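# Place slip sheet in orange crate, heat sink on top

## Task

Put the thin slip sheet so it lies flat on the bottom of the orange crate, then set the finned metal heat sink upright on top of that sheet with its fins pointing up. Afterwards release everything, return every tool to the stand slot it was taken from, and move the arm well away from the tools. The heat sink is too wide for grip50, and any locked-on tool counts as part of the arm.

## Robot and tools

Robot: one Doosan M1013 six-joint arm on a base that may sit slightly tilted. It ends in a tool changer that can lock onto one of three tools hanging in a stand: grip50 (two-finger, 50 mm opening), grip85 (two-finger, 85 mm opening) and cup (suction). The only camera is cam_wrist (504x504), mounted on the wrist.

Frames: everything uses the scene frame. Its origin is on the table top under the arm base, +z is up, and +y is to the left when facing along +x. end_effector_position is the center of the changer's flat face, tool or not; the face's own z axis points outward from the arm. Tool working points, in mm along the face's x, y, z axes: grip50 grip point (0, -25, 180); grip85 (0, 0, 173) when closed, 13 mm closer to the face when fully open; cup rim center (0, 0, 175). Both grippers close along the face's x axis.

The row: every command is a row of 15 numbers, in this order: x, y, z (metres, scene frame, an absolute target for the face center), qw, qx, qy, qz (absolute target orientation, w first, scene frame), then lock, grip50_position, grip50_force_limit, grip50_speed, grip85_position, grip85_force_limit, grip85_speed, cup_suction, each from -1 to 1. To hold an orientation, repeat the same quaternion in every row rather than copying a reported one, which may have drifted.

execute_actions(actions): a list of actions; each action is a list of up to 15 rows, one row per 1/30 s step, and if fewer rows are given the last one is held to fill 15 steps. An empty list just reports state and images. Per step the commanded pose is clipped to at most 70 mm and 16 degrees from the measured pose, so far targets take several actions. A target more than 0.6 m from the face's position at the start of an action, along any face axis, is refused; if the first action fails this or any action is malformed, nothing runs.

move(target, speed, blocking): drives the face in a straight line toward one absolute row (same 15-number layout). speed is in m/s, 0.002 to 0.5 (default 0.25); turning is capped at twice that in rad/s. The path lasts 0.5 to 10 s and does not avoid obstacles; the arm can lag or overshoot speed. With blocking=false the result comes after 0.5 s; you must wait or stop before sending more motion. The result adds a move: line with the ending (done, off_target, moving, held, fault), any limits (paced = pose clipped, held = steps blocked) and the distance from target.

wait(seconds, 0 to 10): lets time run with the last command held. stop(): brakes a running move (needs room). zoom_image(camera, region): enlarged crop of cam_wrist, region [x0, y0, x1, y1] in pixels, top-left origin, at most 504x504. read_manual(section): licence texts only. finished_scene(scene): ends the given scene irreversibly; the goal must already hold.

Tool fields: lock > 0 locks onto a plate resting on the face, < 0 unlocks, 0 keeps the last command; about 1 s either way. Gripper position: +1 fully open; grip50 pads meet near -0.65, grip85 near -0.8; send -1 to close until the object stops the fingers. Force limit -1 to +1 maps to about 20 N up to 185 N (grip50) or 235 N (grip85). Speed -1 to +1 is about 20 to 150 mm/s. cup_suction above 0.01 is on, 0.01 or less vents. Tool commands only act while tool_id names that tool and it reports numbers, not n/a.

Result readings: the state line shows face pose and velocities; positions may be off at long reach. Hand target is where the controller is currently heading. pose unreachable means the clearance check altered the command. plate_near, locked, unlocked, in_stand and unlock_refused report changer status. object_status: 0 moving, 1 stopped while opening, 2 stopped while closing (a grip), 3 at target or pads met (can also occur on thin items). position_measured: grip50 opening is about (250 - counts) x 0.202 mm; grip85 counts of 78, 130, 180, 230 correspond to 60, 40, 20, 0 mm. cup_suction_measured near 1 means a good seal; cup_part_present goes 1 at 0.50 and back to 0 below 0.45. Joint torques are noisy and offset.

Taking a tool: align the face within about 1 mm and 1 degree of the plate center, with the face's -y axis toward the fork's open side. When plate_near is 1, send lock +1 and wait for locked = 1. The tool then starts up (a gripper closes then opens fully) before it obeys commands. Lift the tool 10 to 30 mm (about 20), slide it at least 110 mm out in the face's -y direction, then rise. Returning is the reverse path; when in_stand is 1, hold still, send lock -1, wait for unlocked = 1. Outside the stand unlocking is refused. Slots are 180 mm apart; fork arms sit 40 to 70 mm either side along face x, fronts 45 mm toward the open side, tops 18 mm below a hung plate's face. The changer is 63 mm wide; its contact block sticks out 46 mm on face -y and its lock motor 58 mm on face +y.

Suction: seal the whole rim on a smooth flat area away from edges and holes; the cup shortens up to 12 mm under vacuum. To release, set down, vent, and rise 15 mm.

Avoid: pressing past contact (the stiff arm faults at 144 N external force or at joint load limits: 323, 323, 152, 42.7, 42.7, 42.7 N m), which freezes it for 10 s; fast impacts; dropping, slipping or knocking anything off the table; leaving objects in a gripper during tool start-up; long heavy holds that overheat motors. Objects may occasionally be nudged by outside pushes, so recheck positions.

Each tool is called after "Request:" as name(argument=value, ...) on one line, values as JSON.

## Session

Request:
execute_actions(actions=[])

Scene clock: 0.00 s.
end_effector_position=(+0.6430, -0.0045, +0.5490) locked=0 unlocked=1 plate_near=0 in_stand=0 unlock_refused=0 tool_id=none grip50_position_measured=n/a grip50_object_status=n/a grip85_position_measured=n/a grip85_object_status=n/a cup_suction_measured=n/a cup_part_present=n/a end_effector_quat_wxyz=(+0.003, +0.709, +0.705, +0.006) end_effector_velocity=(+0.000, -0.000, +0.000) end_effector_angular_velocity=(-0.001, -0.000, -0.000)
Joint positions: [-0.052  0.168  1.621 -0.     1.356 -0.052]
Joint velocities: [-0.     0.    -0.001 -0.001  0.    -0.   ]
Joint torques (N m, as the joint torque sensors report them, + toward a larger angle): no reading
Hand target: +0.643, -0.005, +0.549; +0.003, +0.709, +0.705, +0.006

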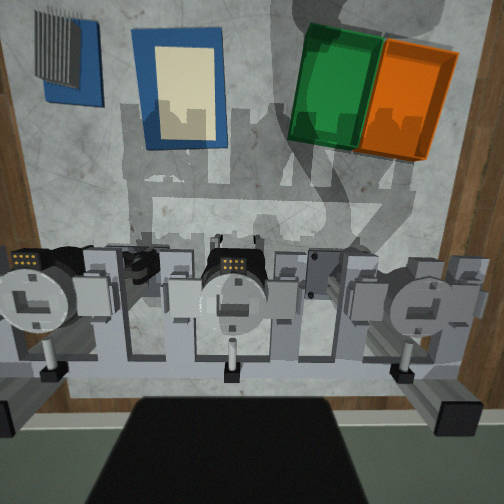

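Request:
zoom_image(camera="cam_wrist", region=[160, 225, 310, 375])

Request:
zoom_image(camera="cam_wrist", region=[345, 235, 495, 385])

Request:
zoom_image(camera="cam_wrist", region=[0, 225, 170, 385])

Request:
zoom_image(camera="cam_wrist", region=[0, 0, 250, 170])

Request:
zoom_image(camera="cam_wrist", region=[270, 0, 480, 180])

Request:
zoom_image(camera="cam_wrist", region=[100, 370, 380, 504])

Region (160, 225, 310, 375) of cam_wrist's 504x504 image, scaled by 3.360, with more detail than that image has.

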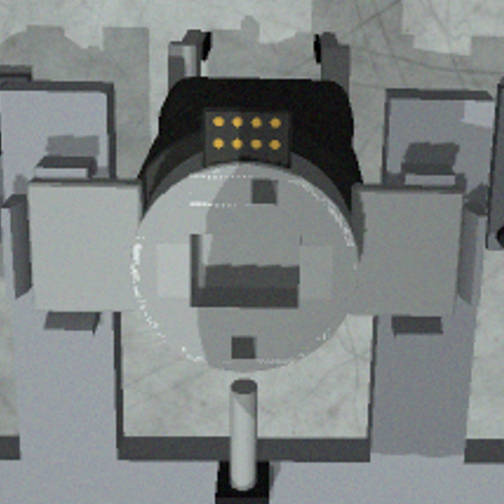

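Region (345, 235, 495, 385) of cam_wrist's 504x504 image, scaled by 3.360, with more detail than that image has.

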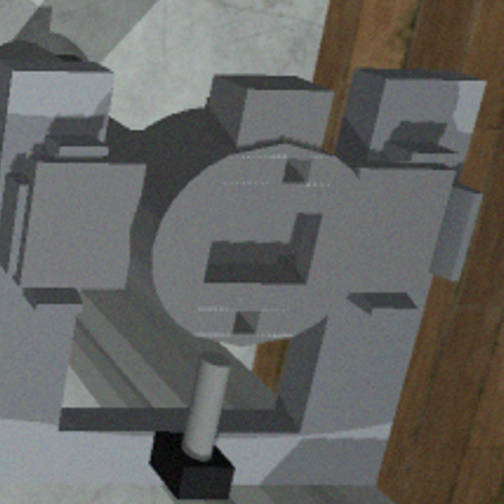

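Region (0, 225, 170, 385) of cam_wrist's 504x504 image, scaled by 2.965, with more detail than that image has; it fills the top 474 rows of this view, and the rest is white.

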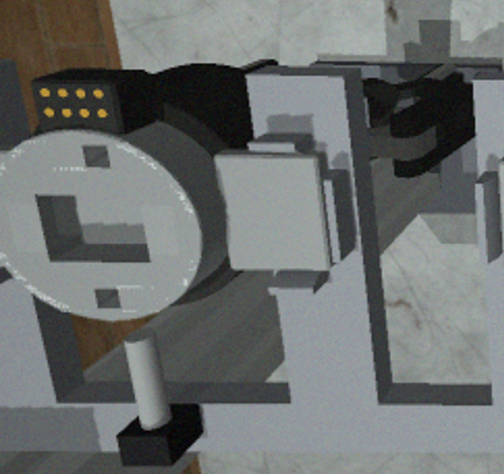

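Region (0, 0, 250, 170) of cam_wrist's 504x504 image, scaled by 2.016, with more detail than that image has; it fills the top 343 rows of this view, and the rest is white.

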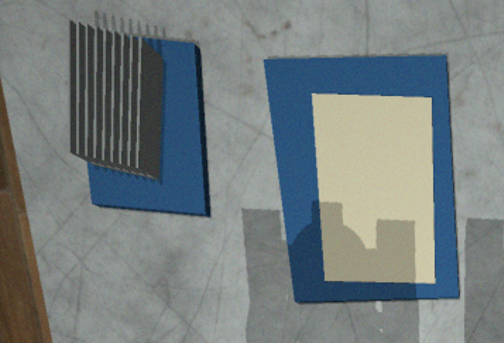

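Region (270, 0, 480, 180) of cam_wrist's 504x504 image, scaled by 2.400, with more detail than that image has; it fills the top 432 rows of this view, and the rest is white.

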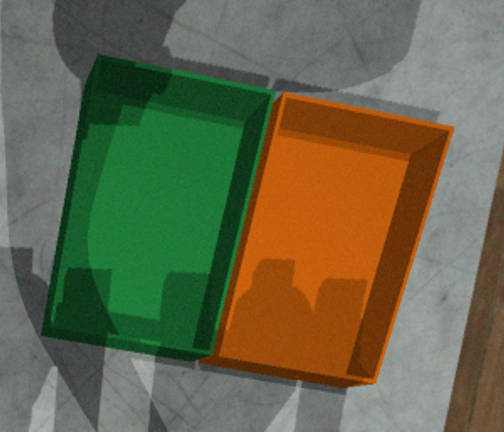

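Region (100, 370, 380, 504) of cam_wrist's 504x504 image, scaled by 1.800, with more detail than that image has; it fills the top 241 rows of this view, and the rest is white.

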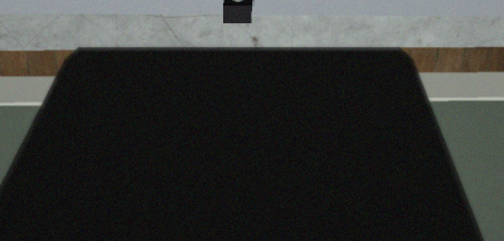

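Request:
move(target=[0.682, 0.167, 0.459, 0.0, 0.0052, 1.0, 0.0, 0, 1, 0, 0, 1, 0, 0, 0], speed=0.5)

Request:
execute_actions(actions=[])

Request:
zoom_image(camera="cam_wrist", region=[160, 240, 320, 400])

Scene clock: 47.77 s.
end_effector_position=(+0.6818, +0.1669, +0.4590) locked=0 unlocked=1 plate_near=0 in_stand=0 unlock_refused=0 tool_id=none grip50_position_measured=n/a grip50_object_status=n/a grip85_position_measured=n/a grip85_object_status=n/a cup_suction_measured=n/a cup_part_present=n/a end_effector_quat_wxyz=(+0.000, +0.005, +1.000, -0.000) end_effector_velocity=(-0.000, -0.000, -0.001) end_effector_angular_velocity=(+0.001, +0.002, +0.002)
Joint positions: [ 0.197  0.303  1.62  -0.002  1.234 -1.367]
Joint velocities: [-0.001  0.001  0.001  0.001  0.    -0.003]
Joint torques (N m, as the joint torque sensors report them, + toward a larger angle): [ -1.95 -68.65 -41.53   3.57  -0.2   -0.63]
Hand target: +0.682, +0.167, +0.459; +0.000, +0.005, +1.000, -0.000
Off the commanded pose: 0.000 m, 0 deg.
move: done

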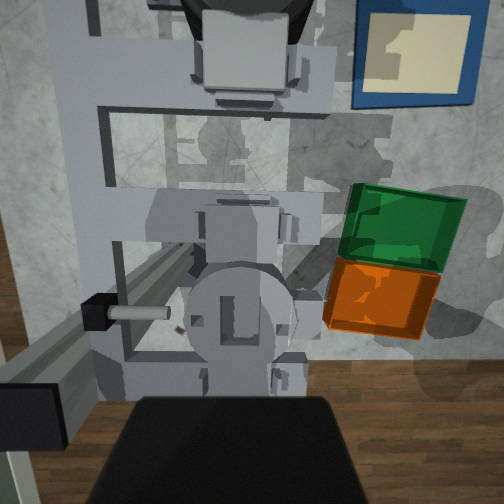

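Scene clock: 47.77 s.
end_effector_position=(+0.6818, +0.1669, +0.4590) locked=0 unlocked=1 plate_near=0 in_stand=0 unlock_refused=0 tool_id=none grip50_position_measured=n/a grip50_object_status=n/a grip85_position_measured=n/a grip85_object_status=n/a cup_suction_measured=n/a cup_part_present=n/a end_effector_quat_wxyz=(+0.000, +0.005, +1.000, -0.000) end_effector_velocity=(-0.000, -0.000, -0.001) end_effector_angular_velocity=(+0.001, +0.002, +0.002)
Joint positions: [ 0.197  0.303  1.62  -0.002  1.234 -1.367]
Joint velocities: [-0.001  0.001  0.001  0.001  0.    -0.003]
Joint torques (N m, as the joint torque sensors report them, + toward a larger angle): [ -1.95 -68.65 -41.53   3.57  -0.2   -0.63]
Hand target: +0.682, +0.167, +0.459; +0.000, +0.005, +1.000, -0.000
Off the commanded pose: 0.000 m, 0 deg.

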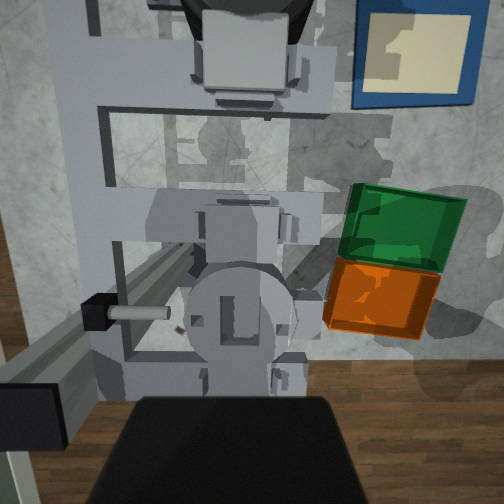

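Region (160, 240, 320, 400) of cam_wrist's 504x504 image, scaled by 3.150, with more detail than that image has.

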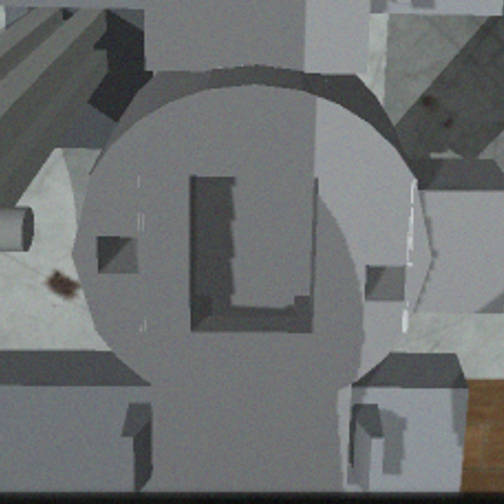

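Request:
execute_actions(actions=[])

Scene clock: 64.60 s.
end_effector_position=(+0.6818, +0.1669, +0.4590) locked=0 unlocked=1 plate_near=0 in_stand=0 unlock_refused=0 tool_id=none grip50_position_measured=n/a grip50_object_status=n/a grip85_position_measured=n/a grip85_object_status=n/a cup_suction_measured=n/a cup_part_present=n/a end_effector_quat_wxyz=(+0.000, +0.005, +1.000, -0.000) end_effector_velocity=(-0.000, +0.002, +0.001) end_effector_angular_velocity=(+0.001, -0.002, +0.002)
Joint positions: [ 0.197  0.303  1.62  -0.002  1.234 -1.368]
Joint velocities: [ 0.002 -0.001 -0.001  0.001 -0.    -0.   ]
Joint torques (N m, as the joint torque sensors report them, + toward a larger angle): [ -2.   -68.88 -41.6    3.62  -0.16  -0.15]
Hand target: +0.682, +0.167, +0.459; +0.000, +0.005, +1.000, -0.000
Off the commanded pose: 0.000 m, 0 deg.

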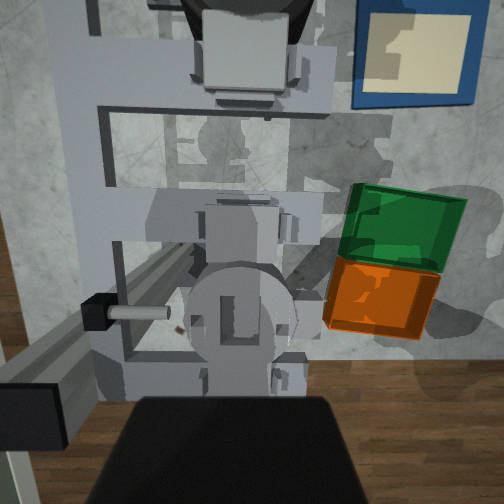

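Request:
move(target=[0.682,0.167,0.459,0,0.7108,0.7034,0,0,0,0,0,0,0,0,0], speed=0.5)

Scene clock: 68.70 s.
end_effector_position=(+0.6821, +0.1670, +0.4590) locked=0 unlocked=1 plate_near=0 in_stand=0 unlock_refused=0 tool_id=none grip50_position_measured=n/a grip50_object_status=n/a grip85_position_measured=n/a grip85_object_status=n/a cup_suction_measured=n/a cup_part_present=n/a end_effector_quat_wxyz=(+0.000, +0.711, +0.703, +0.000) end_effector_velocity=(+0.000, -0.000, -0.000) end_effector_angular_velocity=(-0.000, +0.000, -0.004)
Joint positions: [ 0.197  0.303  1.62  -0.001  1.234  0.203]
Joint velocities: [-0.     0.001  0.    -0.    -0.     0.004]
Joint torques (N m, as the joint torque sensors report them, + toward a larger angle): [ -1.1  -70.   -41.42   3.69  -0.58  -0.14]
Hand target: +0.682, +0.167, +0.459; -0.000, +0.711, +0.703, +0.000
Off the commanded pose: 0.000 m, 0 deg.
move: done

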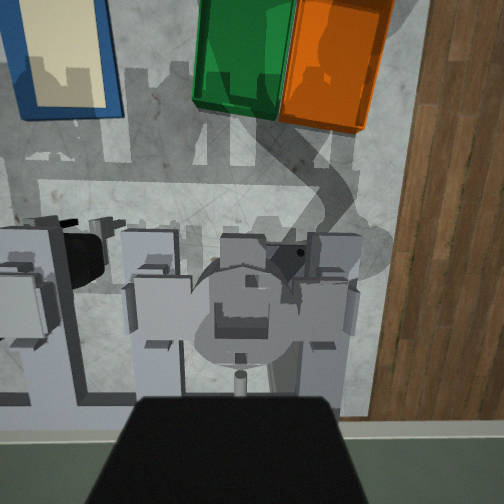

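Request:
zoom_image(camera="cam_wrist", region=[160, 240, 320, 400])

Region (160, 240, 320, 400) of cam_wrist's 504x504 image, scaled by 3.150, with more detail than that image has.

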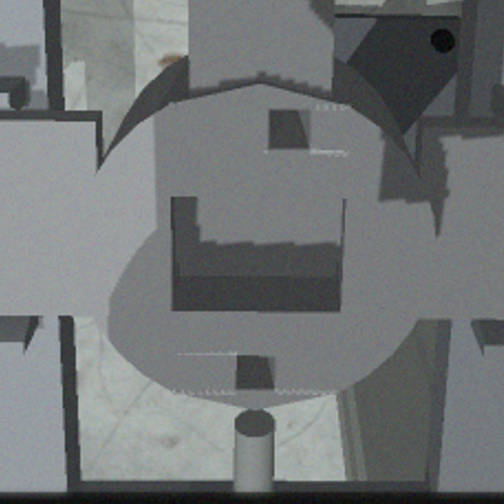

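Request:
move(target=[0.6824,0.1673,0.43,0,0.7108,0.7034,0,0,0,0,0,0,0,0,0], speed=0.15)

Request:
zoom_image(camera="cam_wrist", region=[160, 260, 320, 420])

Scene clock: 88.13 s.
end_effector_position=(+0.6824, +0.1673, +0.4301) locked=0 unlocked=1 plate_near=0 in_stand=0 unlock_refused=0 tool_id=none grip50_position_measured=n/a grip50_object_status=n/a grip85_position_measured=n/a grip85_object_status=n/a cup_suction_measured=n/a cup_part_present=n/a end_effector_quat_wxyz=(+0.000, +0.711, +0.703, +0.000) end_effector_velocity=(-0.000, -0.000, -0.001) end_effector_angular_velocity=(-0.001, +0.001, +0.000)
Joint positions: [ 0.197  0.32   1.652 -0.001  1.185  0.203]
Joint velocities: [-0.     0.     0.002 -0.001 -0.001 -0.   ]
Joint torques (N m, as the joint torque sensors report them, + toward a larger angle): [ -3.54 -72.17 -40.25   3.56  -0.09   0.03]
Hand target: +0.682, +0.167, +0.430; -0.000, +0.711, +0.703, -0.000
Off the commanded pose: 0.000 m, 0 deg.
move: done

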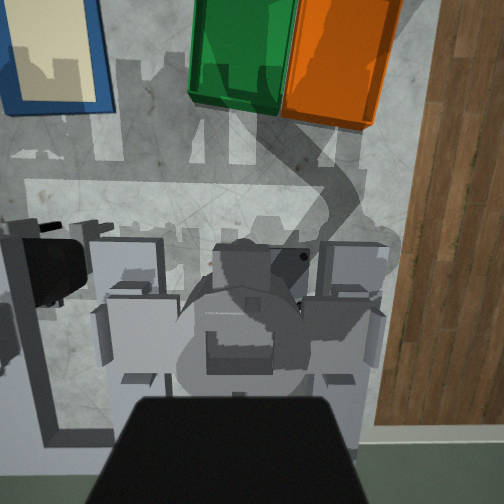

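Region (160, 260, 320, 420) of cam_wrist's 504x504 image, scaled by 3.150, with more detail than that image has.

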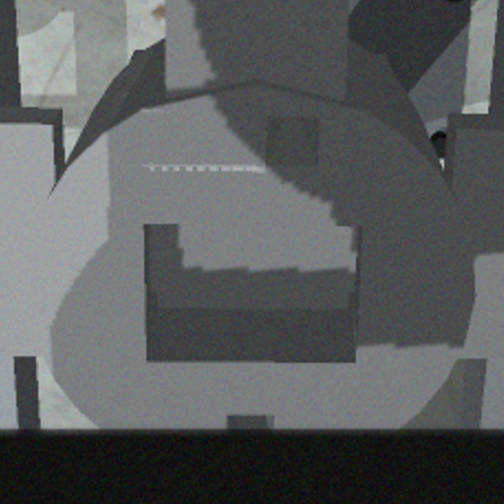

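Request:
move(target=[0.6824,0.1673,0.366,0,0.7108,0.7034,0,0,0,0,0,0,0,0,0], speed=0.1)

Request:
move(target=[0.6824,0.1673,0.3615,0,0.7108,0.7034,0,0,0,0,0,0,0,0,0], speed=0.01)

Scene clock: 92.37 s.
end_effector_position=(+0.6823, +0.1674, +0.3661) locked=0 unlocked=1 plate_near=0 in_stand=0 unlock_refused=0 tool_id=none grip50_position_measured=n/a grip50_object_status=n/a grip85_position_measured=n/a grip85_object_status=n/a cup_suction_measured=n/a cup_part_present=n/a end_effector_quat_wxyz=(-0.000, +0.711, +0.703, +0.000) end_effector_velocity=(-0.000, +0.001, -0.001) end_effector_angular_velocity=(+0.000, +0.000, +0.001)
Joint positions: [ 0.197  0.364  1.717 -0.001  1.075  0.203]
Joint velocities: [ 0.002  0.001  0.001  0.    -0.001  0.   ]
Joint torques (N m, as the joint torque sensors report them, + toward a larger angle): [ -3.35 -72.13 -39.84   3.46  -0.49  -0.01]
Hand target: +0.682, +0.167, +0.366; -0.000, +0.711, +0.703, +0.000
Off the commanded pose: 0.000 m, 0 deg.
move: done

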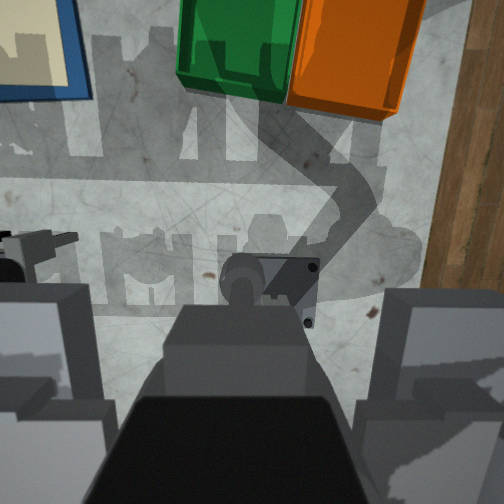

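Scene clock: 93.07 s.
end_effector_position=(+0.6824, +0.1673, +0.3615) locked=0 unlocked=1 plate_near=0 in_stand=1 unlock_refused=0 tool_id=none grip50_position_measured=n/a grip50_object_status=n/a grip85_position_measured=n/a grip85_object_status=n/a cup_suction_measured=n/a cup_part_present=n/a end_effector_quat_wxyz=(+0.000, +0.711, +0.703, +0.000) end_effector_velocity=(-0.000, +0.000, -0.001) end_effector_angular_velocity=(+0.001, +0.001, +0.000)
Joint positions: [ 0.197  0.368  1.721 -0.001  1.068  0.203]
Joint velocities: [ 0.     0.     0.001  0.001 -0.001  0.   ]
Joint torques (N m, as the joint torque sensors report them, + toward a larger angle): [ -2.74 -70.69 -37.95   3.38   0.17   0.06]
Hand target: +0.682, +0.167, +0.362; -0.000, +0.711, +0.703, +0.000
Off the commanded pose: 0.000 m, 0 deg.
move: done

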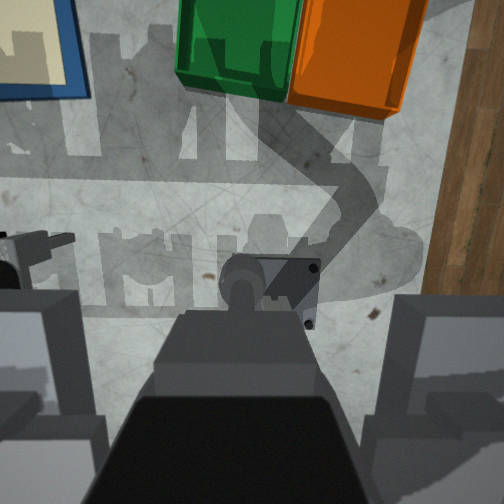

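Request:
execute_actions(actions=[[[0.6824,0.1673,0.3609,0,0.7108,0.7034,0,0,0,0,0,0,0,0,0]]])

Scene clock: 96.50 s.
end_effector_position=(+0.6824, +0.1673, +0.3609) locked=0 unlocked=1 plate_near=1 in_stand=1 unlock_refused=0 tool_id=none grip50_position_measured=n/a grip50_object_status=n/a grip85_position_measured=n/a grip85_object_status=n/a cup_suction_measured=n/a cup_part_present=n/a end_effector_quat_wxyz=(-0.000, +0.711, +0.703, +0.000) end_effector_velocity=(+0.000, -0.000, -0.000) end_effector_angular_velocity=(-0.001, +0.000, +0.000)
Joint positions: [ 0.197  0.369  1.721 -0.001  1.067  0.203]
Joint velocities: [ 0.     0.    -0.    -0.001  0.     0.   ]
Joint torques (N m, as the joint torque sensors report them, + toward a larger angle): [ -2.01 -72.89 -37.93   3.36  -0.02  -0.14]
Hand target: +0.682, +0.167, +0.361; -0.000, +0.711, +0.703, +0.000
Off the commanded pose: 0.000 m, 0 deg.

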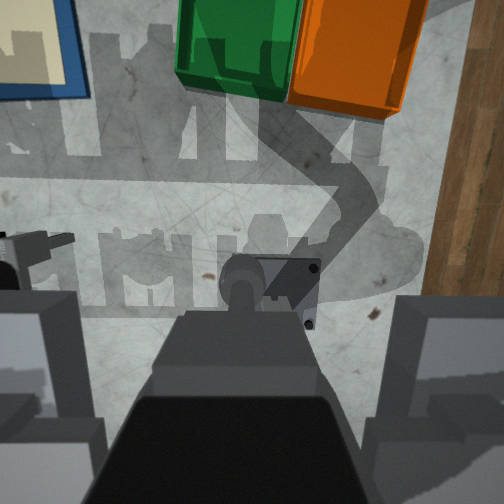

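plate_near=1. Lock.

Request:
execute_actions(actions=[[[0.6824,0.1673,0.3606,0,0.7108,0.7034,0,1,0,0,0,0,0,0,-1]],[[0.6824,0.1673,0.3606,0,0.7108,0.7034,0,1,0,0,0,0,0,0,-1]]])

Scene clock: 99.33 s.
end_effector_position=(+0.6824, +0.1673, +0.3605) locked=1 unlocked=0 plate_near=1 in_stand=1 unlock_refused=0 tool_id=cup grip50_position_measured=n/a grip50_object_status=n/a grip85_position_measured=n/a grip85_object_status=n/a cup_suction_measured=n/a cup_part_present=n/a end_effector_quat_wxyz=(-0.000, +0.711, +0.703, -0.000) end_effector_velocity=(-0.001, +0.000, -0.000) end_effector_angular_velocity=(+0.000, +0.001, +0.001)
Joint positions: [ 0.197  0.369  1.722 -0.001  1.066  0.203]
Joint velocities: [ 0.001 -0.     0.001  0.     0.    -0.   ]
Joint torques (N m, as the joint torque sensors report them, + toward a larger angle): [ -2.8  -78.69 -42.48   3.19  -0.16  -0.02]
Hand target: +0.682, +0.167, +0.361; +0.000, +0.711, +0.703, +0.000
Off the commanded pose: 0.000 m, 0 deg.

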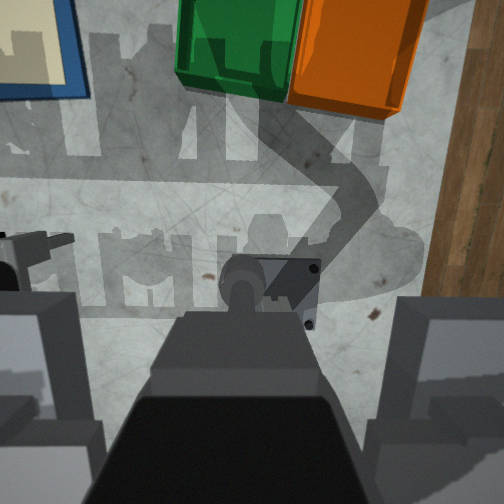

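Request:
move(target=[0.6824,0.1673,0.3806,0,0.7108,0.7034,0,0,0,0,0,0,0,0,-1], speed=0.08)

Request:
move(target=[0.5600,0.1686,0.3806,0,0.7108,0.7034,0,0,0,0,0,0,0,0,-1], speed=0.15)

Scene clock: 104.37 s.
end_effector_position=(+0.6824, +0.1673, +0.3805) locked=1 unlocked=0 plate_near=1 in_stand=0 unlock_refused=0 tool_id=cup grip50_position_measured=n/a grip50_object_status=n/a grip85_position_measured=n/a grip85_object_status=n/a cup_suction_measured=0.00 cup_part_present=0 end_effector_quat_wxyz=(+0.000, +0.711, +0.703, -0.000) end_effector_velocity=(+0.000, -0.001, +0.001) end_effector_angular_velocity=(+0.001, -0.000, -0.001)
Joint positions: [ 0.197  0.354  1.703 -0.001  1.1    0.203]
Joint velocities: [-0.001 -0.001 -0.001  0.001  0.002  0.   ]
Joint torques (N m, as the joint torque sensors report them, + toward a larger angle): [ -2.58 -77.71 -43.36   3.56   0.15  -0.23]
Hand target: +0.682, +0.167, +0.381; +0.000, +0.711, +0.703, -0.000
Off the commanded pose: 0.000 m, 0 deg.
move: done

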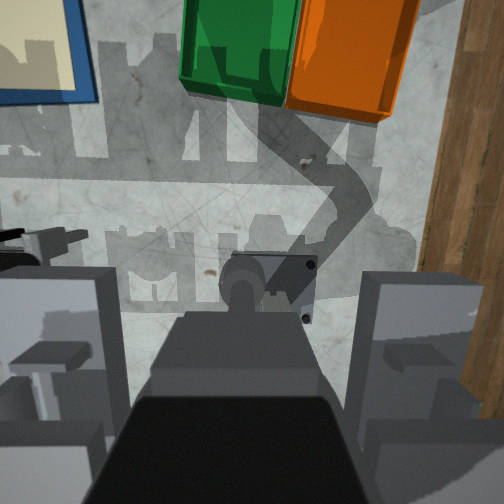

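Scene clock: 105.57 s.
end_effector_position=(+0.5601, +0.1685, +0.3807) locked=1 unlocked=0 plate_near=1 in_stand=0 unlock_refused=0 tool_id=cup grip50_position_measured=n/a grip50_object_status=n/a grip85_position_measured=n/a grip85_object_status=n/a cup_suction_measured=0.00 cup_part_present=0 end_effector_quat_wxyz=(+0.000, +0.711, +0.703, -0.000) end_effector_velocity=(-0.001, +0.000, +0.000) end_effector_angular_velocity=(+0.001, -0.000, -0.000)
Joint positions: [ 0.239  0.181  1.93  -0.001  1.046  0.245]
Joint velocities: [ 0.001 -0.002  0.001  0.001  0.     0.   ]
Joint torques (N m, as the joint torque sensors report them, + toward a larger angle): [ -0.39 -57.85 -40.91   3.4   -0.38  -0.31]
Hand target: +0.560, +0.168, +0.381; +0.000, +0.711, +0.703, -0.000
Off the commanded pose: 0.000 m, 0 deg.
move: done

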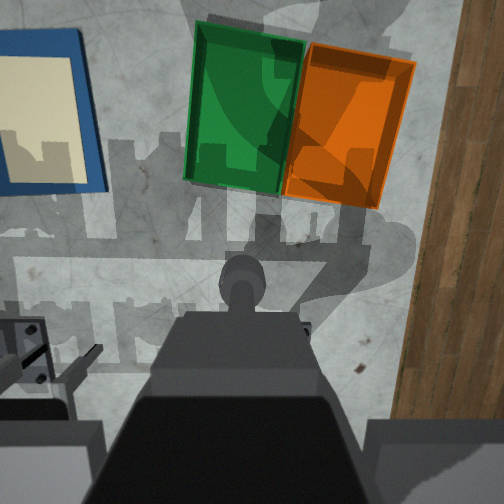

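Request:
zoom_image(camera="cam_wrist", region=[260, 30, 440, 220])

Region (260, 30, 440, 220) of cam_wrist's 504x504 image, scaled by 2.653, with more detail than that image has; it fills the left 477 columns of this view, and the rest is white.

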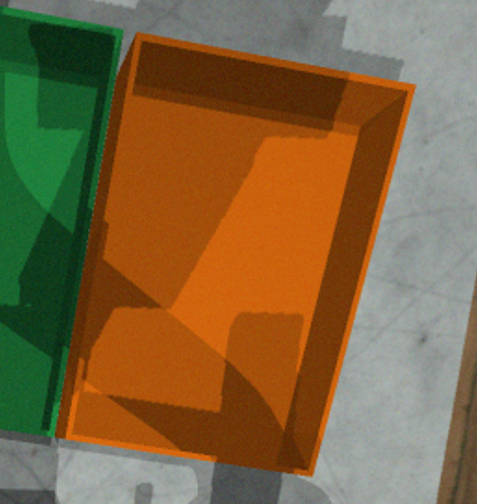

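Request:
move(target=[0.52,-0.118,0.36,0,0.7071,0.7071,0,0,0,0,0,0,0,0,-1], speed=0.35)

Scene clock: 133.70 s.
end_effector_position=(+0.5202, -0.1177, +0.3600) locked=1 unlocked=0 plate_near=1 in_stand=0 unlock_refused=0 tool_id=cup grip50_position_measured=n/a grip50_object_status=n/a grip85_position_measured=n/a grip85_object_status=n/a cup_suction_measured=0.00 cup_part_present=0 end_effector_quat_wxyz=(-0.001, +0.707, +0.707, +0.000) end_effector_velocity=(+0.001, -0.001, +0.000) end_effector_angular_velocity=(-0.000, -0.001, -0.001)
Joint positions: [-0.276  0.12   2.042 -0.008  0.992 -0.276]
Joint velocities: [-0.002  0.001 -0.001  0.    -0.    -0.002]
Joint torques (N m, as the joint torque sensors report them, + toward a larger angle): [ -3.26 -48.98 -40.88   3.27  -0.41  -0.32]
Hand target: +0.520, -0.118, +0.360; -0.000, +0.707, +0.707, +0.000
Off the commanded pose: 0.000 m, 0 deg.
move: done

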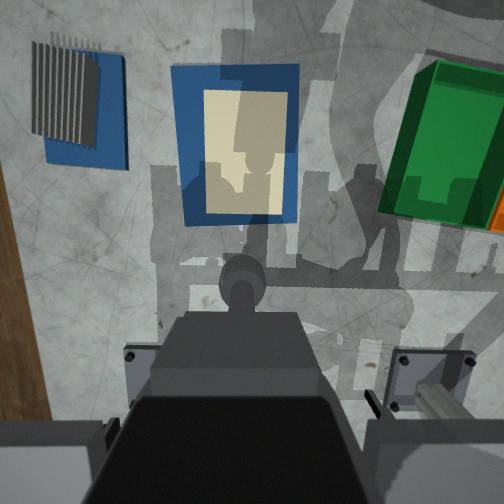

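Request:
zoom_image(camera="cam_wrist", region=[165, 60, 325, 240])

Request:
zoom_image(camera="cam_wrist", region=[10, 20, 170, 190])

Region (165, 60, 325, 240) of cam_wrist's 504x504 image, scaled by 2.800, with more detail than that image has.

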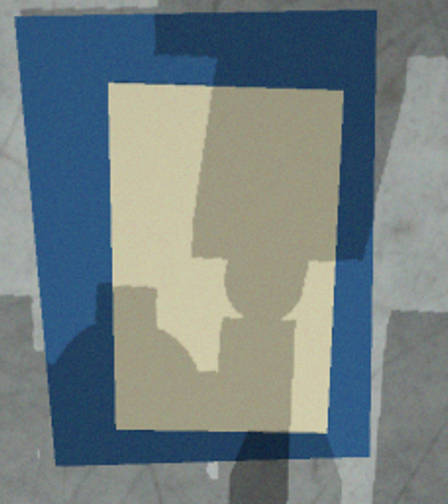

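Region (10, 20, 170, 190) of cam_wrist's 504x504 image, scaled by 2.965, with more detail than that image has; it fills the left 474 columns of this view, and the rest is white.

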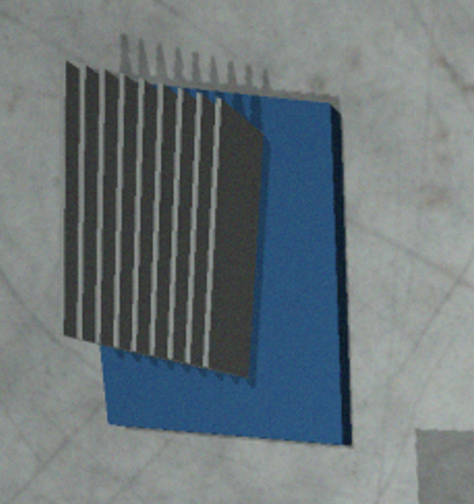

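Request:
move(target=[0.408,-0.1185,0.194,0,0.7046,0.7096,0,0,0,0,0,0,0,0,1], speed=0.3)

Request:
move(target=[0.408,-0.1185,0.183,0,0.7046,0.7096,0,0,0,0,0,0,0,0,1], speed=0.02)

Scene clock: 156.20 s.
end_effector_position=(+0.4079, -0.1185, +0.1943) locked=1 unlocked=0 plate_near=1 in_stand=0 unlock_refused=0 tool_id=cup grip50_position_measured=n/a grip50_object_status=n/a grip85_position_measured=n/a grip85_object_status=n/a cup_suction_measured=0.00 cup_part_present=0 end_effector_quat_wxyz=(-0.000, +0.705, +0.710, +0.000) end_effector_velocity=(-0.000, -0.000, -0.001) end_effector_angular_velocity=(+0.000, -0.001, -0.000)
Joint positions: [-0.353  0.198  2.366 -0.016  0.59  -0.352]
Joint velocities: [-0.001  0.001  0.001  0.001 -0.003 -0.001]
Joint torques (N m, as the joint torque sensors report them, + toward a larger angle): [ -1.4  -45.91 -27.44   1.91  -0.53  -0.02]
Hand target: +0.408, -0.118, +0.194; -0.000, +0.705, +0.710, +0.000
Off the commanded pose: 0.000 m, 0 deg.
move: done

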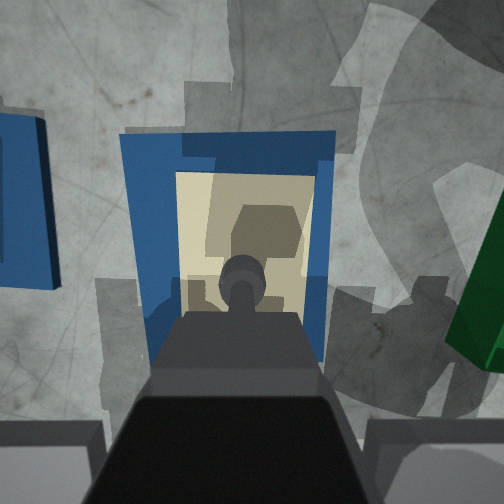

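Scene clock: 157.00 s.
end_effector_position=(+0.4080, -0.1185, +0.1831) locked=1 unlocked=0 plate_near=1 in_stand=0 unlock_refused=0 tool_id=cup grip50_position_measured=n/a grip50_object_status=n/a grip85_position_measured=n/a grip85_object_status=n/a cup_suction_measured=0.89 cup_part_present=1 end_effector_quat_wxyz=(+0.000, +0.705, +0.710, +0.000) end_effector_velocity=(-0.000, +0.000, -0.001) end_effector_angular_velocity=(+0.000, +0.000, -0.001)
Joint positions: [-0.353  0.22   2.372 -0.017  0.562 -0.351]
Joint velocities: [-0.     0.001  0.001  0.001 -0.002  0.   ]
Joint torques (N m, as the joint torque sensors report them, + toward a larger angle): [ -2.17 -46.56 -25.52   1.78  -0.04  -0.25]
Hand target: +0.408, -0.118, +0.183; -0.000, +0.705, +0.710, +0.000
Off the commanded pose: 0.000 m, 0 deg.
move: done

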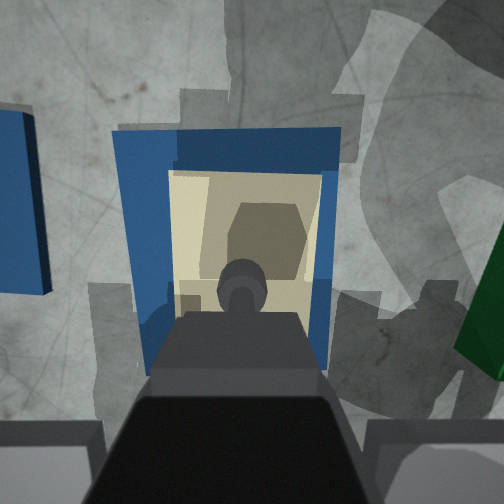

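Request:
move(target=[0.408,-0.1185,0.232,0,0.7046,0.7096,0,0,0,0,0,0,0,0,1], speed=0.12)

Request:
zoom_image(camera="cam_wrist", region=[150, 150, 340, 330])

Scene clock: 162.23 s.
end_effector_position=(+0.4080, -0.1185, +0.2319) locked=1 unlocked=0 plate_near=1 in_stand=0 unlock_refused=0 tool_id=cup grip50_position_measured=n/a grip50_object_status=n/a grip85_position_measured=n/a grip85_object_status=n/a cup_suction_measured=0.91 cup_part_present=1 end_effector_quat_wxyz=(-0.000, +0.705, +0.710, -0.000) end_effector_velocity=(-0.000, +0.000, +0.001) end_effector_angular_velocity=(+0.000, +0.000, -0.000)
Joint positions: [-0.352  0.129  2.341 -0.014  0.684 -0.353]
Joint velocities: [ 0.    -0.002  0.     0.     0.002  0.   ]
Joint torques (N m, as the joint torque sensors report them, + toward a larger angle): [ -2.27 -44.96 -29.64   2.3   -0.15  -0.09]
Hand target: +0.408, -0.119, +0.232; +0.000, +0.705, +0.710, -0.000
Off the commanded pose: 0.000 m, 0 deg.
move: done

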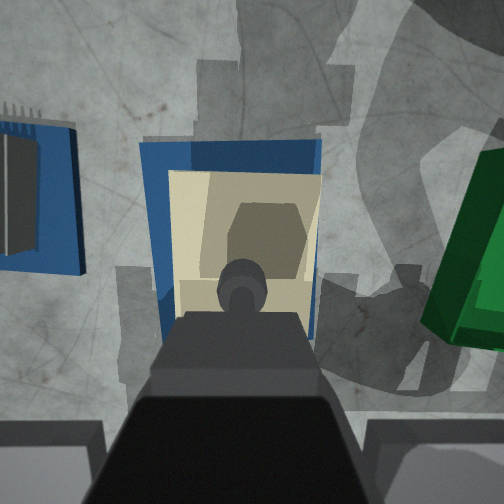

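Region (150, 150, 340, 330) of cam_wrist's 504x504 image, scaled by 2.653, with more detail than that image has; it fills the top 477 rows of this view, and the rest is white.

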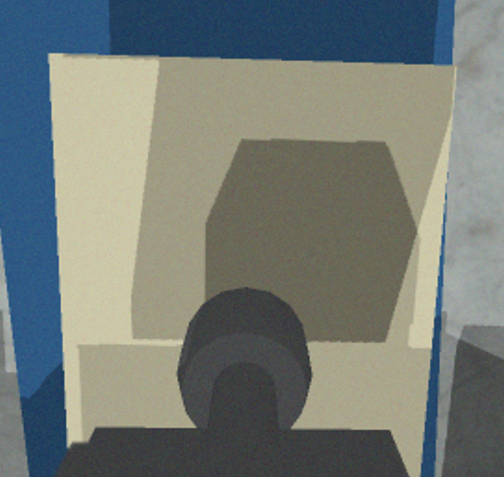

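Request:
move(target=[0.4170,0.3040,0.240,0,0.7524,0.6587,0,0,0,0,0,0,0,0,1], speed=0.3)

Request:
zoom_image(camera="cam_wrist", region=[140, 140, 350, 330])

Scene clock: 168.63 s.
end_effector_position=(+0.4167, +0.3033, +0.2399) locked=1 unlocked=0 plate_near=1 in_stand=0 unlock_refused=0 tool_id=cup grip50_position_measured=n/a grip50_object_status=n/a grip85_position_measured=n/a grip85_object_status=n/a cup_suction_measured=0.91 cup_part_present=1 end_effector_quat_wxyz=(+0.001, +0.752, +0.659, -0.001) end_effector_velocity=(-0.001, +0.001, -0.000) end_effector_angular_velocity=(-0.001, +0.000, +0.001)
Joint positions: [0.565 0.242 2.175 0.003 0.74  0.69 ]
Joint velocities: [ 0.003  0.001 -0.001 -0.001  0.001  0.003]
Joint torques (N m, as the joint torque sensors report them, + toward a larger angle): [ -4.32 -56.92 -33.09   2.78  -0.26   0.43]
Hand target: +0.417, +0.303, +0.240; +0.001, +0.752, +0.659, -0.001
Off the commanded pose: 0.001 m, 0 deg.
move: done

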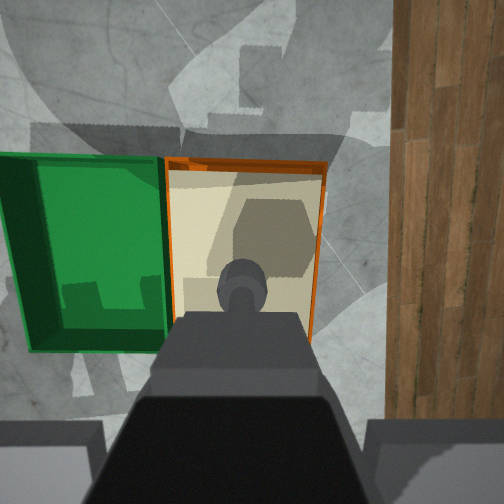

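Region (140, 140, 350, 330) of cam_wrist's 504x504 image, scaled by 2.400, with more detail than that image has; it fills the top 456 rows of this view, and the rest is white.

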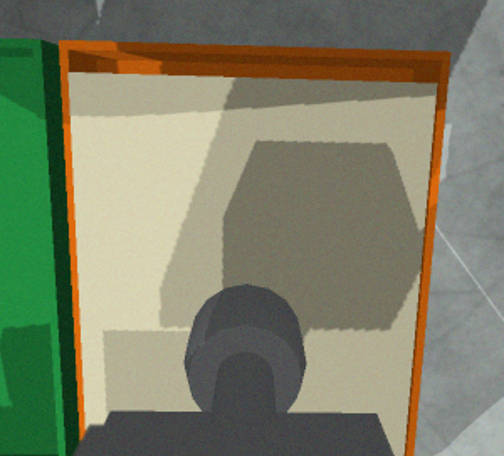

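Request:
move(target=[0.4177,0.3038,0.173,0,0.7524,0.6587,0,0,0,0,0,0,0,0,1], speed=0.1)

Request:
move(target=[0.4177,0.3038,0.1685,0,0.7524,0.6587,0,0,0,0,0,0,0,0,1], speed=0.012)

Scene clock: 179.10 s.
end_effector_position=(+0.4176, +0.3038, +0.1731) locked=1 unlocked=0 plate_near=1 in_stand=0 unlock_refused=0 tool_id=cup grip50_position_measured=n/a grip50_object_status=n/a grip85_position_measured=n/a grip85_object_status=n/a cup_suction_measured=0.91 cup_part_present=1 end_effector_quat_wxyz=(-0.000, +0.752, +0.659, +0.000) end_effector_velocity=(+0.000, +0.000, -0.001) end_effector_angular_velocity=(+0.000, -0.000, +0.001)
Joint positions: [0.565 0.347 2.21  0.008 0.598 0.686]
Joint velocities: [ 0.     0.001  0.    -0.    -0.002 -0.   ]
Joint torques (N m, as the joint torque sensors report them, + toward a larger angle): [ -2.22 -61.43 -27.09   2.02  -0.27  -0.15]
Hand target: +0.418, +0.304, +0.173; -0.000, +0.752, +0.659, -0.000
Off the commanded pose: 0.000 m, 0 deg.
move: done

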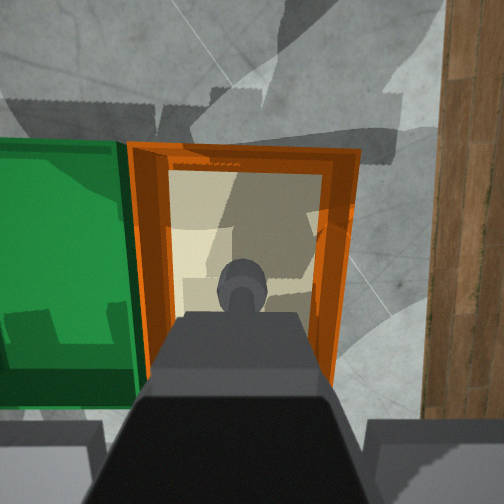

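Scene clock: 179.80 s.
end_effector_position=(+0.4177, +0.3038, +0.1685) locked=1 unlocked=0 plate_near=1 in_stand=0 unlock_refused=0 tool_id=cup grip50_position_measured=n/a grip50_object_status=n/a grip85_position_measured=n/a grip85_object_status=n/a cup_suction_measured=0.91 cup_part_present=1 end_effector_quat_wxyz=(-0.000, +0.752, +0.659, +0.000) end_effector_velocity=(-0.000, +0.000, -0.001) end_effector_angular_velocity=(-0.000, +0.000, +0.001)
Joint positions: [0.565 0.355 2.212 0.008 0.589 0.686]
Joint velocities: [ 0.001  0.001 -0.    -0.    -0.001 -0.   ]
Joint torques (N m, as the joint torque sensors report them, + toward a larger angle): [ -2.73 -61.55 -26.55   2.05  -0.41  -0.16]
Hand target: +0.418, +0.304, +0.169; -0.000, +0.752, +0.659, -0.000
Off the commanded pose: 0.000 m, 0 deg.
move: done

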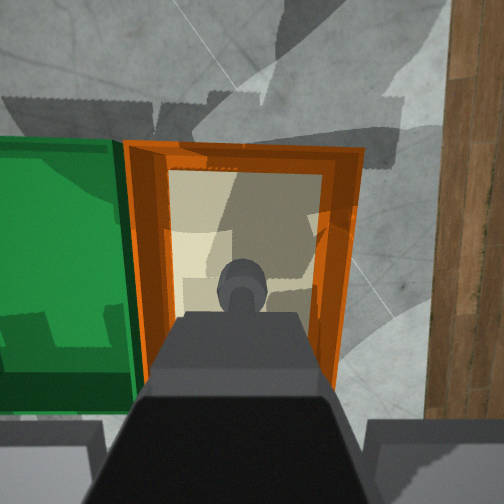

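Request:
execute_actions(actions=[[[0.4177,0.3038,0.1682,0,0.7524,0.6587,0,0,0,0,0,0,0,0,1],[0.4177,0.3038,0.1680,0,0.7524,0.6587,0,0,0,0,0,0,0,0,1],[0.4177,0.3038,0.1679,0,0.7524,0.6587,0,0,0,0,0,0,0,0,1],[0.4177,0.3038,0.1679,0,0.7524,0.6587,0,0,0,0,0,0,0,0,1],[0.4177,0.3038,0.1679,0,0.7524,0.6587,0,0,0,0,0,0,0,0,1],[0.4177,0.3038,0.1679,0,0.7524,0.6587,0,0,0,0,0,0,0,0,1],[0.4177,0.3038,0.1679,0,0.7524,0.6587,0,0,0,0,0,0,0,0,-1]]])

Scene clock: 186.67 s.
end_effector_position=(+0.4177, +0.3038, +0.1679) locked=1 unlocked=0 plate_near=1 in_stand=0 unlock_refused=0 tool_id=cup grip50_position_measured=n/a grip50_object_status=n/a grip85_position_measured=n/a grip85_object_status=n/a cup_suction_measured=0.00 cup_part_present=0 end_effector_quat_wxyz=(+0.000, +0.752, +0.659, +0.000) end_effector_velocity=(+0.000, +0.000, +0.000) end_effector_angular_velocity=(+0.000, -0.000, +0.000)
Joint positions: [0.565 0.356 2.213 0.008 0.587 0.686]
Joint velocities: [ 0.     0.    -0.001  0.     0.    -0.   ]
Joint torques (N m, as the joint torque sensors report them, + toward a larger angle): [ -2.75 -54.54 -21.91   1.67  -0.42  -0.1 ]
Hand target: +0.418, +0.304, +0.168; -0.000, +0.752, +0.659, +0.000
Off the commanded pose: 0.000 m, 0 deg.

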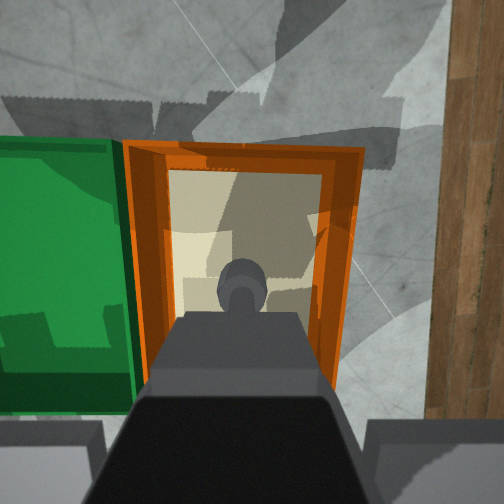

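Request:
move(target=[0.4177,0.3038,0.192,0,0.7524,0.6587,0,0,0,0,0,0,0,0,-1], speed=0.08)

Request:
move(target=[0.5600,0.1686,0.3806,0,0.7108,0.7034,0,0,0,0,0,0,0,0,-1], speed=0.3)

Scene clock: 192.23 s.
end_effector_position=(+0.4177, +0.3038, +0.1919) locked=1 unlocked=0 plate_near=1 in_stand=0 unlock_refused=0 tool_id=cup grip50_position_measured=n/a grip50_object_status=n/a grip85_position_measured=n/a grip85_object_status=n/a cup_suction_measured=0.00 cup_part_present=0 end_effector_quat_wxyz=(-0.000, +0.752, +0.659, -0.000) end_effector_velocity=(+0.000, -0.000, +0.001) end_effector_angular_velocity=(+0.000, -0.000, -0.001)
Joint positions: [0.565 0.317 2.201 0.007 0.638 0.686]
Joint velocities: [-0.001 -0.002 -0.     0.     0.001  0.   ]
Joint torques (N m, as the joint torque sensors report them, + toward a larger angle): [ -2.51 -57.67 -28.02   1.98   0.01   0.15]
Hand target: +0.418, +0.304, +0.192; +0.000, +0.752, +0.659, -0.000
Off the commanded pose: 0.000 m, 0 deg.
move: done

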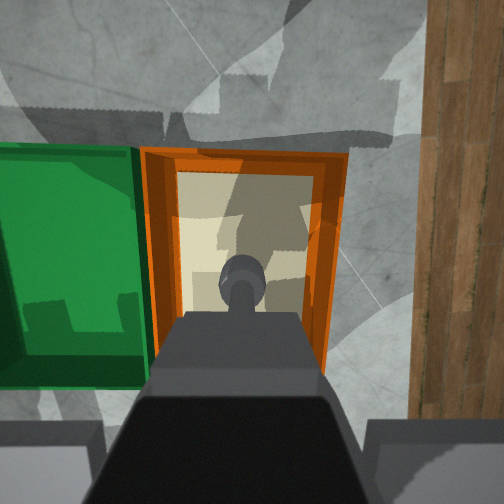

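Scene clock: 193.60 s.
end_effector_position=(+0.5602, +0.1690, +0.3804) locked=1 unlocked=0 plate_near=1 in_stand=0 unlock_refused=0 tool_id=cup grip50_position_measured=n/a grip50_object_status=n/a grip85_position_measured=n/a grip85_object_status=n/a cup_suction_measured=0.00 cup_part_present=0 end_effector_quat_wxyz=(-0.000, +0.711, +0.703, +0.000) end_effector_velocity=(+0.001, -0.001, +0.001) end_effector_angular_velocity=(+0.001, -0.000, -0.001)
Joint positions: [0.239 0.182 1.929 0.    1.046 0.245]
Joint velocities: [-0.002  0.    -0.002  0.001  0.001 -0.002]
Joint torques (N m, as the joint torque sensors report them, + toward a larger angle): [  1.44 -59.65 -41.5    3.32  -0.17   0.06]
Hand target: +0.560, +0.169, +0.380; -0.000, +0.711, +0.703, +0.000
Off the commanded pose: 0.001 m, 0 deg.
move: done

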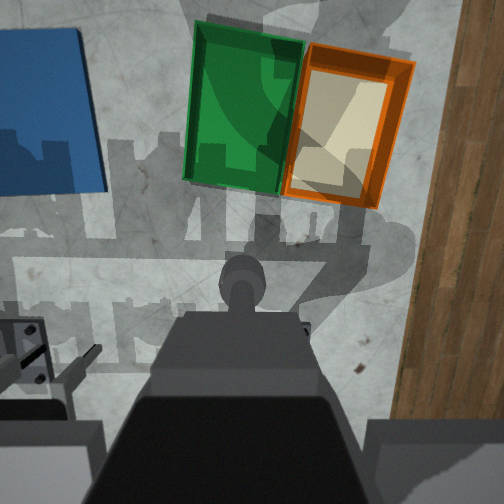

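Sheet is flat in the crate. Return the cup.

Request:
move(target=[0.6824,0.1673,0.3806,0,0.7108,0.7034,0,0,0,0,0,0,0,0,-1], speed=0.15)

Request:
move(target=[0.6824,0.1673,0.3611,0,0.7108,0.7034,0,0,0,0,0,0,0,0,-1], speed=0.03)

Scene clock: 198.70 s.
end_effector_position=(+0.6824, +0.1674, +0.3805) locked=1 unlocked=0 plate_near=1 in_stand=0 unlock_refused=0 tool_id=cup grip50_position_measured=n/a grip50_object_status=n/a grip85_position_measured=n/a grip85_object_status=n/a cup_suction_measured=0.00 cup_part_present=0 end_effector_quat_wxyz=(-0.000, +0.711, +0.703, +0.000) end_effector_velocity=(+0.001, +0.000, -0.000) end_effector_angular_velocity=(-0.001, -0.001, +0.001)
Joint positions: [ 0.197  0.354  1.703 -0.001  1.1    0.203]
Joint velocities: [ 0.     0.001 -0.002 -0.001  0.    -0.   ]
Joint torques (N m, as the joint torque sensors report them, + toward a larger angle): [ -2.09 -77.28 -43.81   3.35  -0.3   -0.05]
Hand target: +0.682, +0.167, +0.381; -0.000, +0.711, +0.703, +0.000
Off the commanded pose: 0.000 m, 0 deg.
move: done

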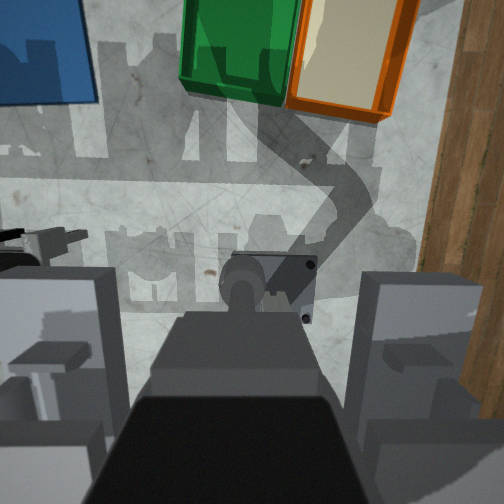

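Scene clock: 199.60 s.
end_effector_position=(+0.6824, +0.1673, +0.3612) locked=1 unlocked=0 plate_near=1 in_stand=1 unlock_refused=0 tool_id=cup grip50_position_measured=n/a grip50_object_status=n/a grip85_position_measured=n/a grip85_object_status=n/a cup_suction_measured=0.00 cup_part_present=0 end_effector_quat_wxyz=(+0.000, +0.711, +0.703, +0.000) end_effector_velocity=(-0.000, +0.000, -0.001) end_effector_angular_velocity=(-0.000, +0.000, +0.001)
Joint positions: [ 0.197  0.368  1.721 -0.001  1.067  0.203]
Joint velocities: [ 0.001  0.     0.001 -0.    -0.001 -0.   ]
Joint torques (N m, as the joint torque sensors report them, + toward a larger angle): [ -2.22 -77.02 -41.86   3.33  -0.2   -0.24]
Hand target: +0.682, +0.167, +0.361; -0.000, +0.711, +0.703, +0.000
Off the commanded pose: 0.000 m, 0 deg.
move: done

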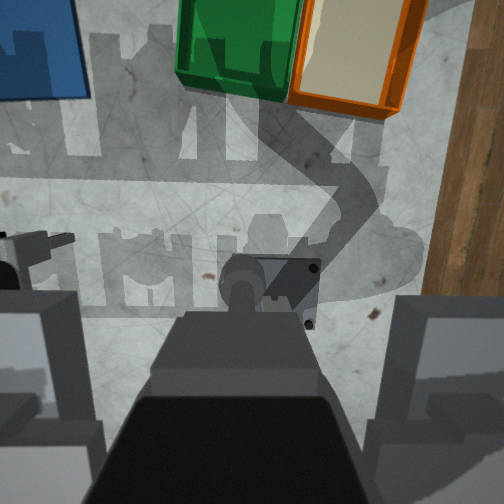

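Request:
execute_actions(actions=[[[0.6824,0.1673,0.3608,0,0.7108,0.7034,0,0,0,0,0,0,0,0,-1],[0.6824,0.1673,0.3606,0,0.7108,0.7034,0,0,0,0,0,0,0,0,-1],[0.6824,0.1673,0.3606,0,0.7108,0.7034,0,0,0,0,0,0,0,0,-1],[0.6824,0.1673,0.3606,0,0.7108,0.7034,0,-1,0,0,0,0,0,0,-1]],[[0.6824,0.1673,0.3606,0,0.7108,0.7034,0,-1,0,0,0,0,0,0,-1]]])

Scene clock: 203.13 s.
end_effector_position=(+0.6824, +0.1673, +0.3605) locked=0 unlocked=1 plate_near=1 in_stand=1 unlock_refused=0 tool_id=none grip50_position_measured=n/a grip50_object_status=n/a grip85_position_measured=n/a grip85_object_status=n/a cup_suction_measured=n/a cup_part_present=n/a end_effector_quat_wxyz=(-0.000, +0.711, +0.703, -0.000) end_effector_velocity=(+0.000, -0.000, +0.000) end_effector_angular_velocity=(-0.000, -0.000, -0.000)
Joint positions: [ 0.197  0.369  1.722 -0.001  1.066  0.203]
Joint velocities: [-0.     0.    -0.    -0.001  0.    -0.   ]
Joint torques (N m, as the joint torque sensors report them, + toward a larger angle): [ -1.74 -73.71 -38.4    3.44  -0.27  -0.27]
Hand target: +0.682, +0.167, +0.361; -0.000, +0.711, +0.703, +0.000
Off the commanded pose: 0.000 m, 0 deg.

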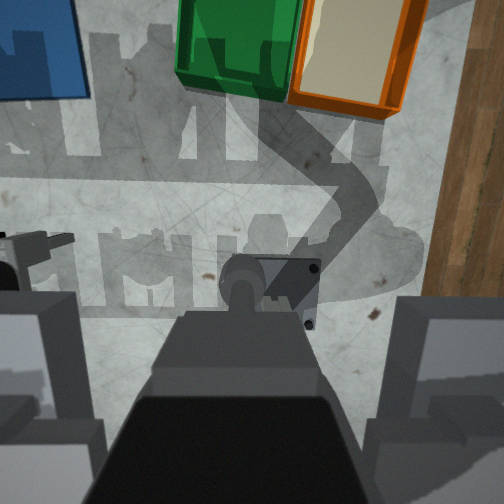

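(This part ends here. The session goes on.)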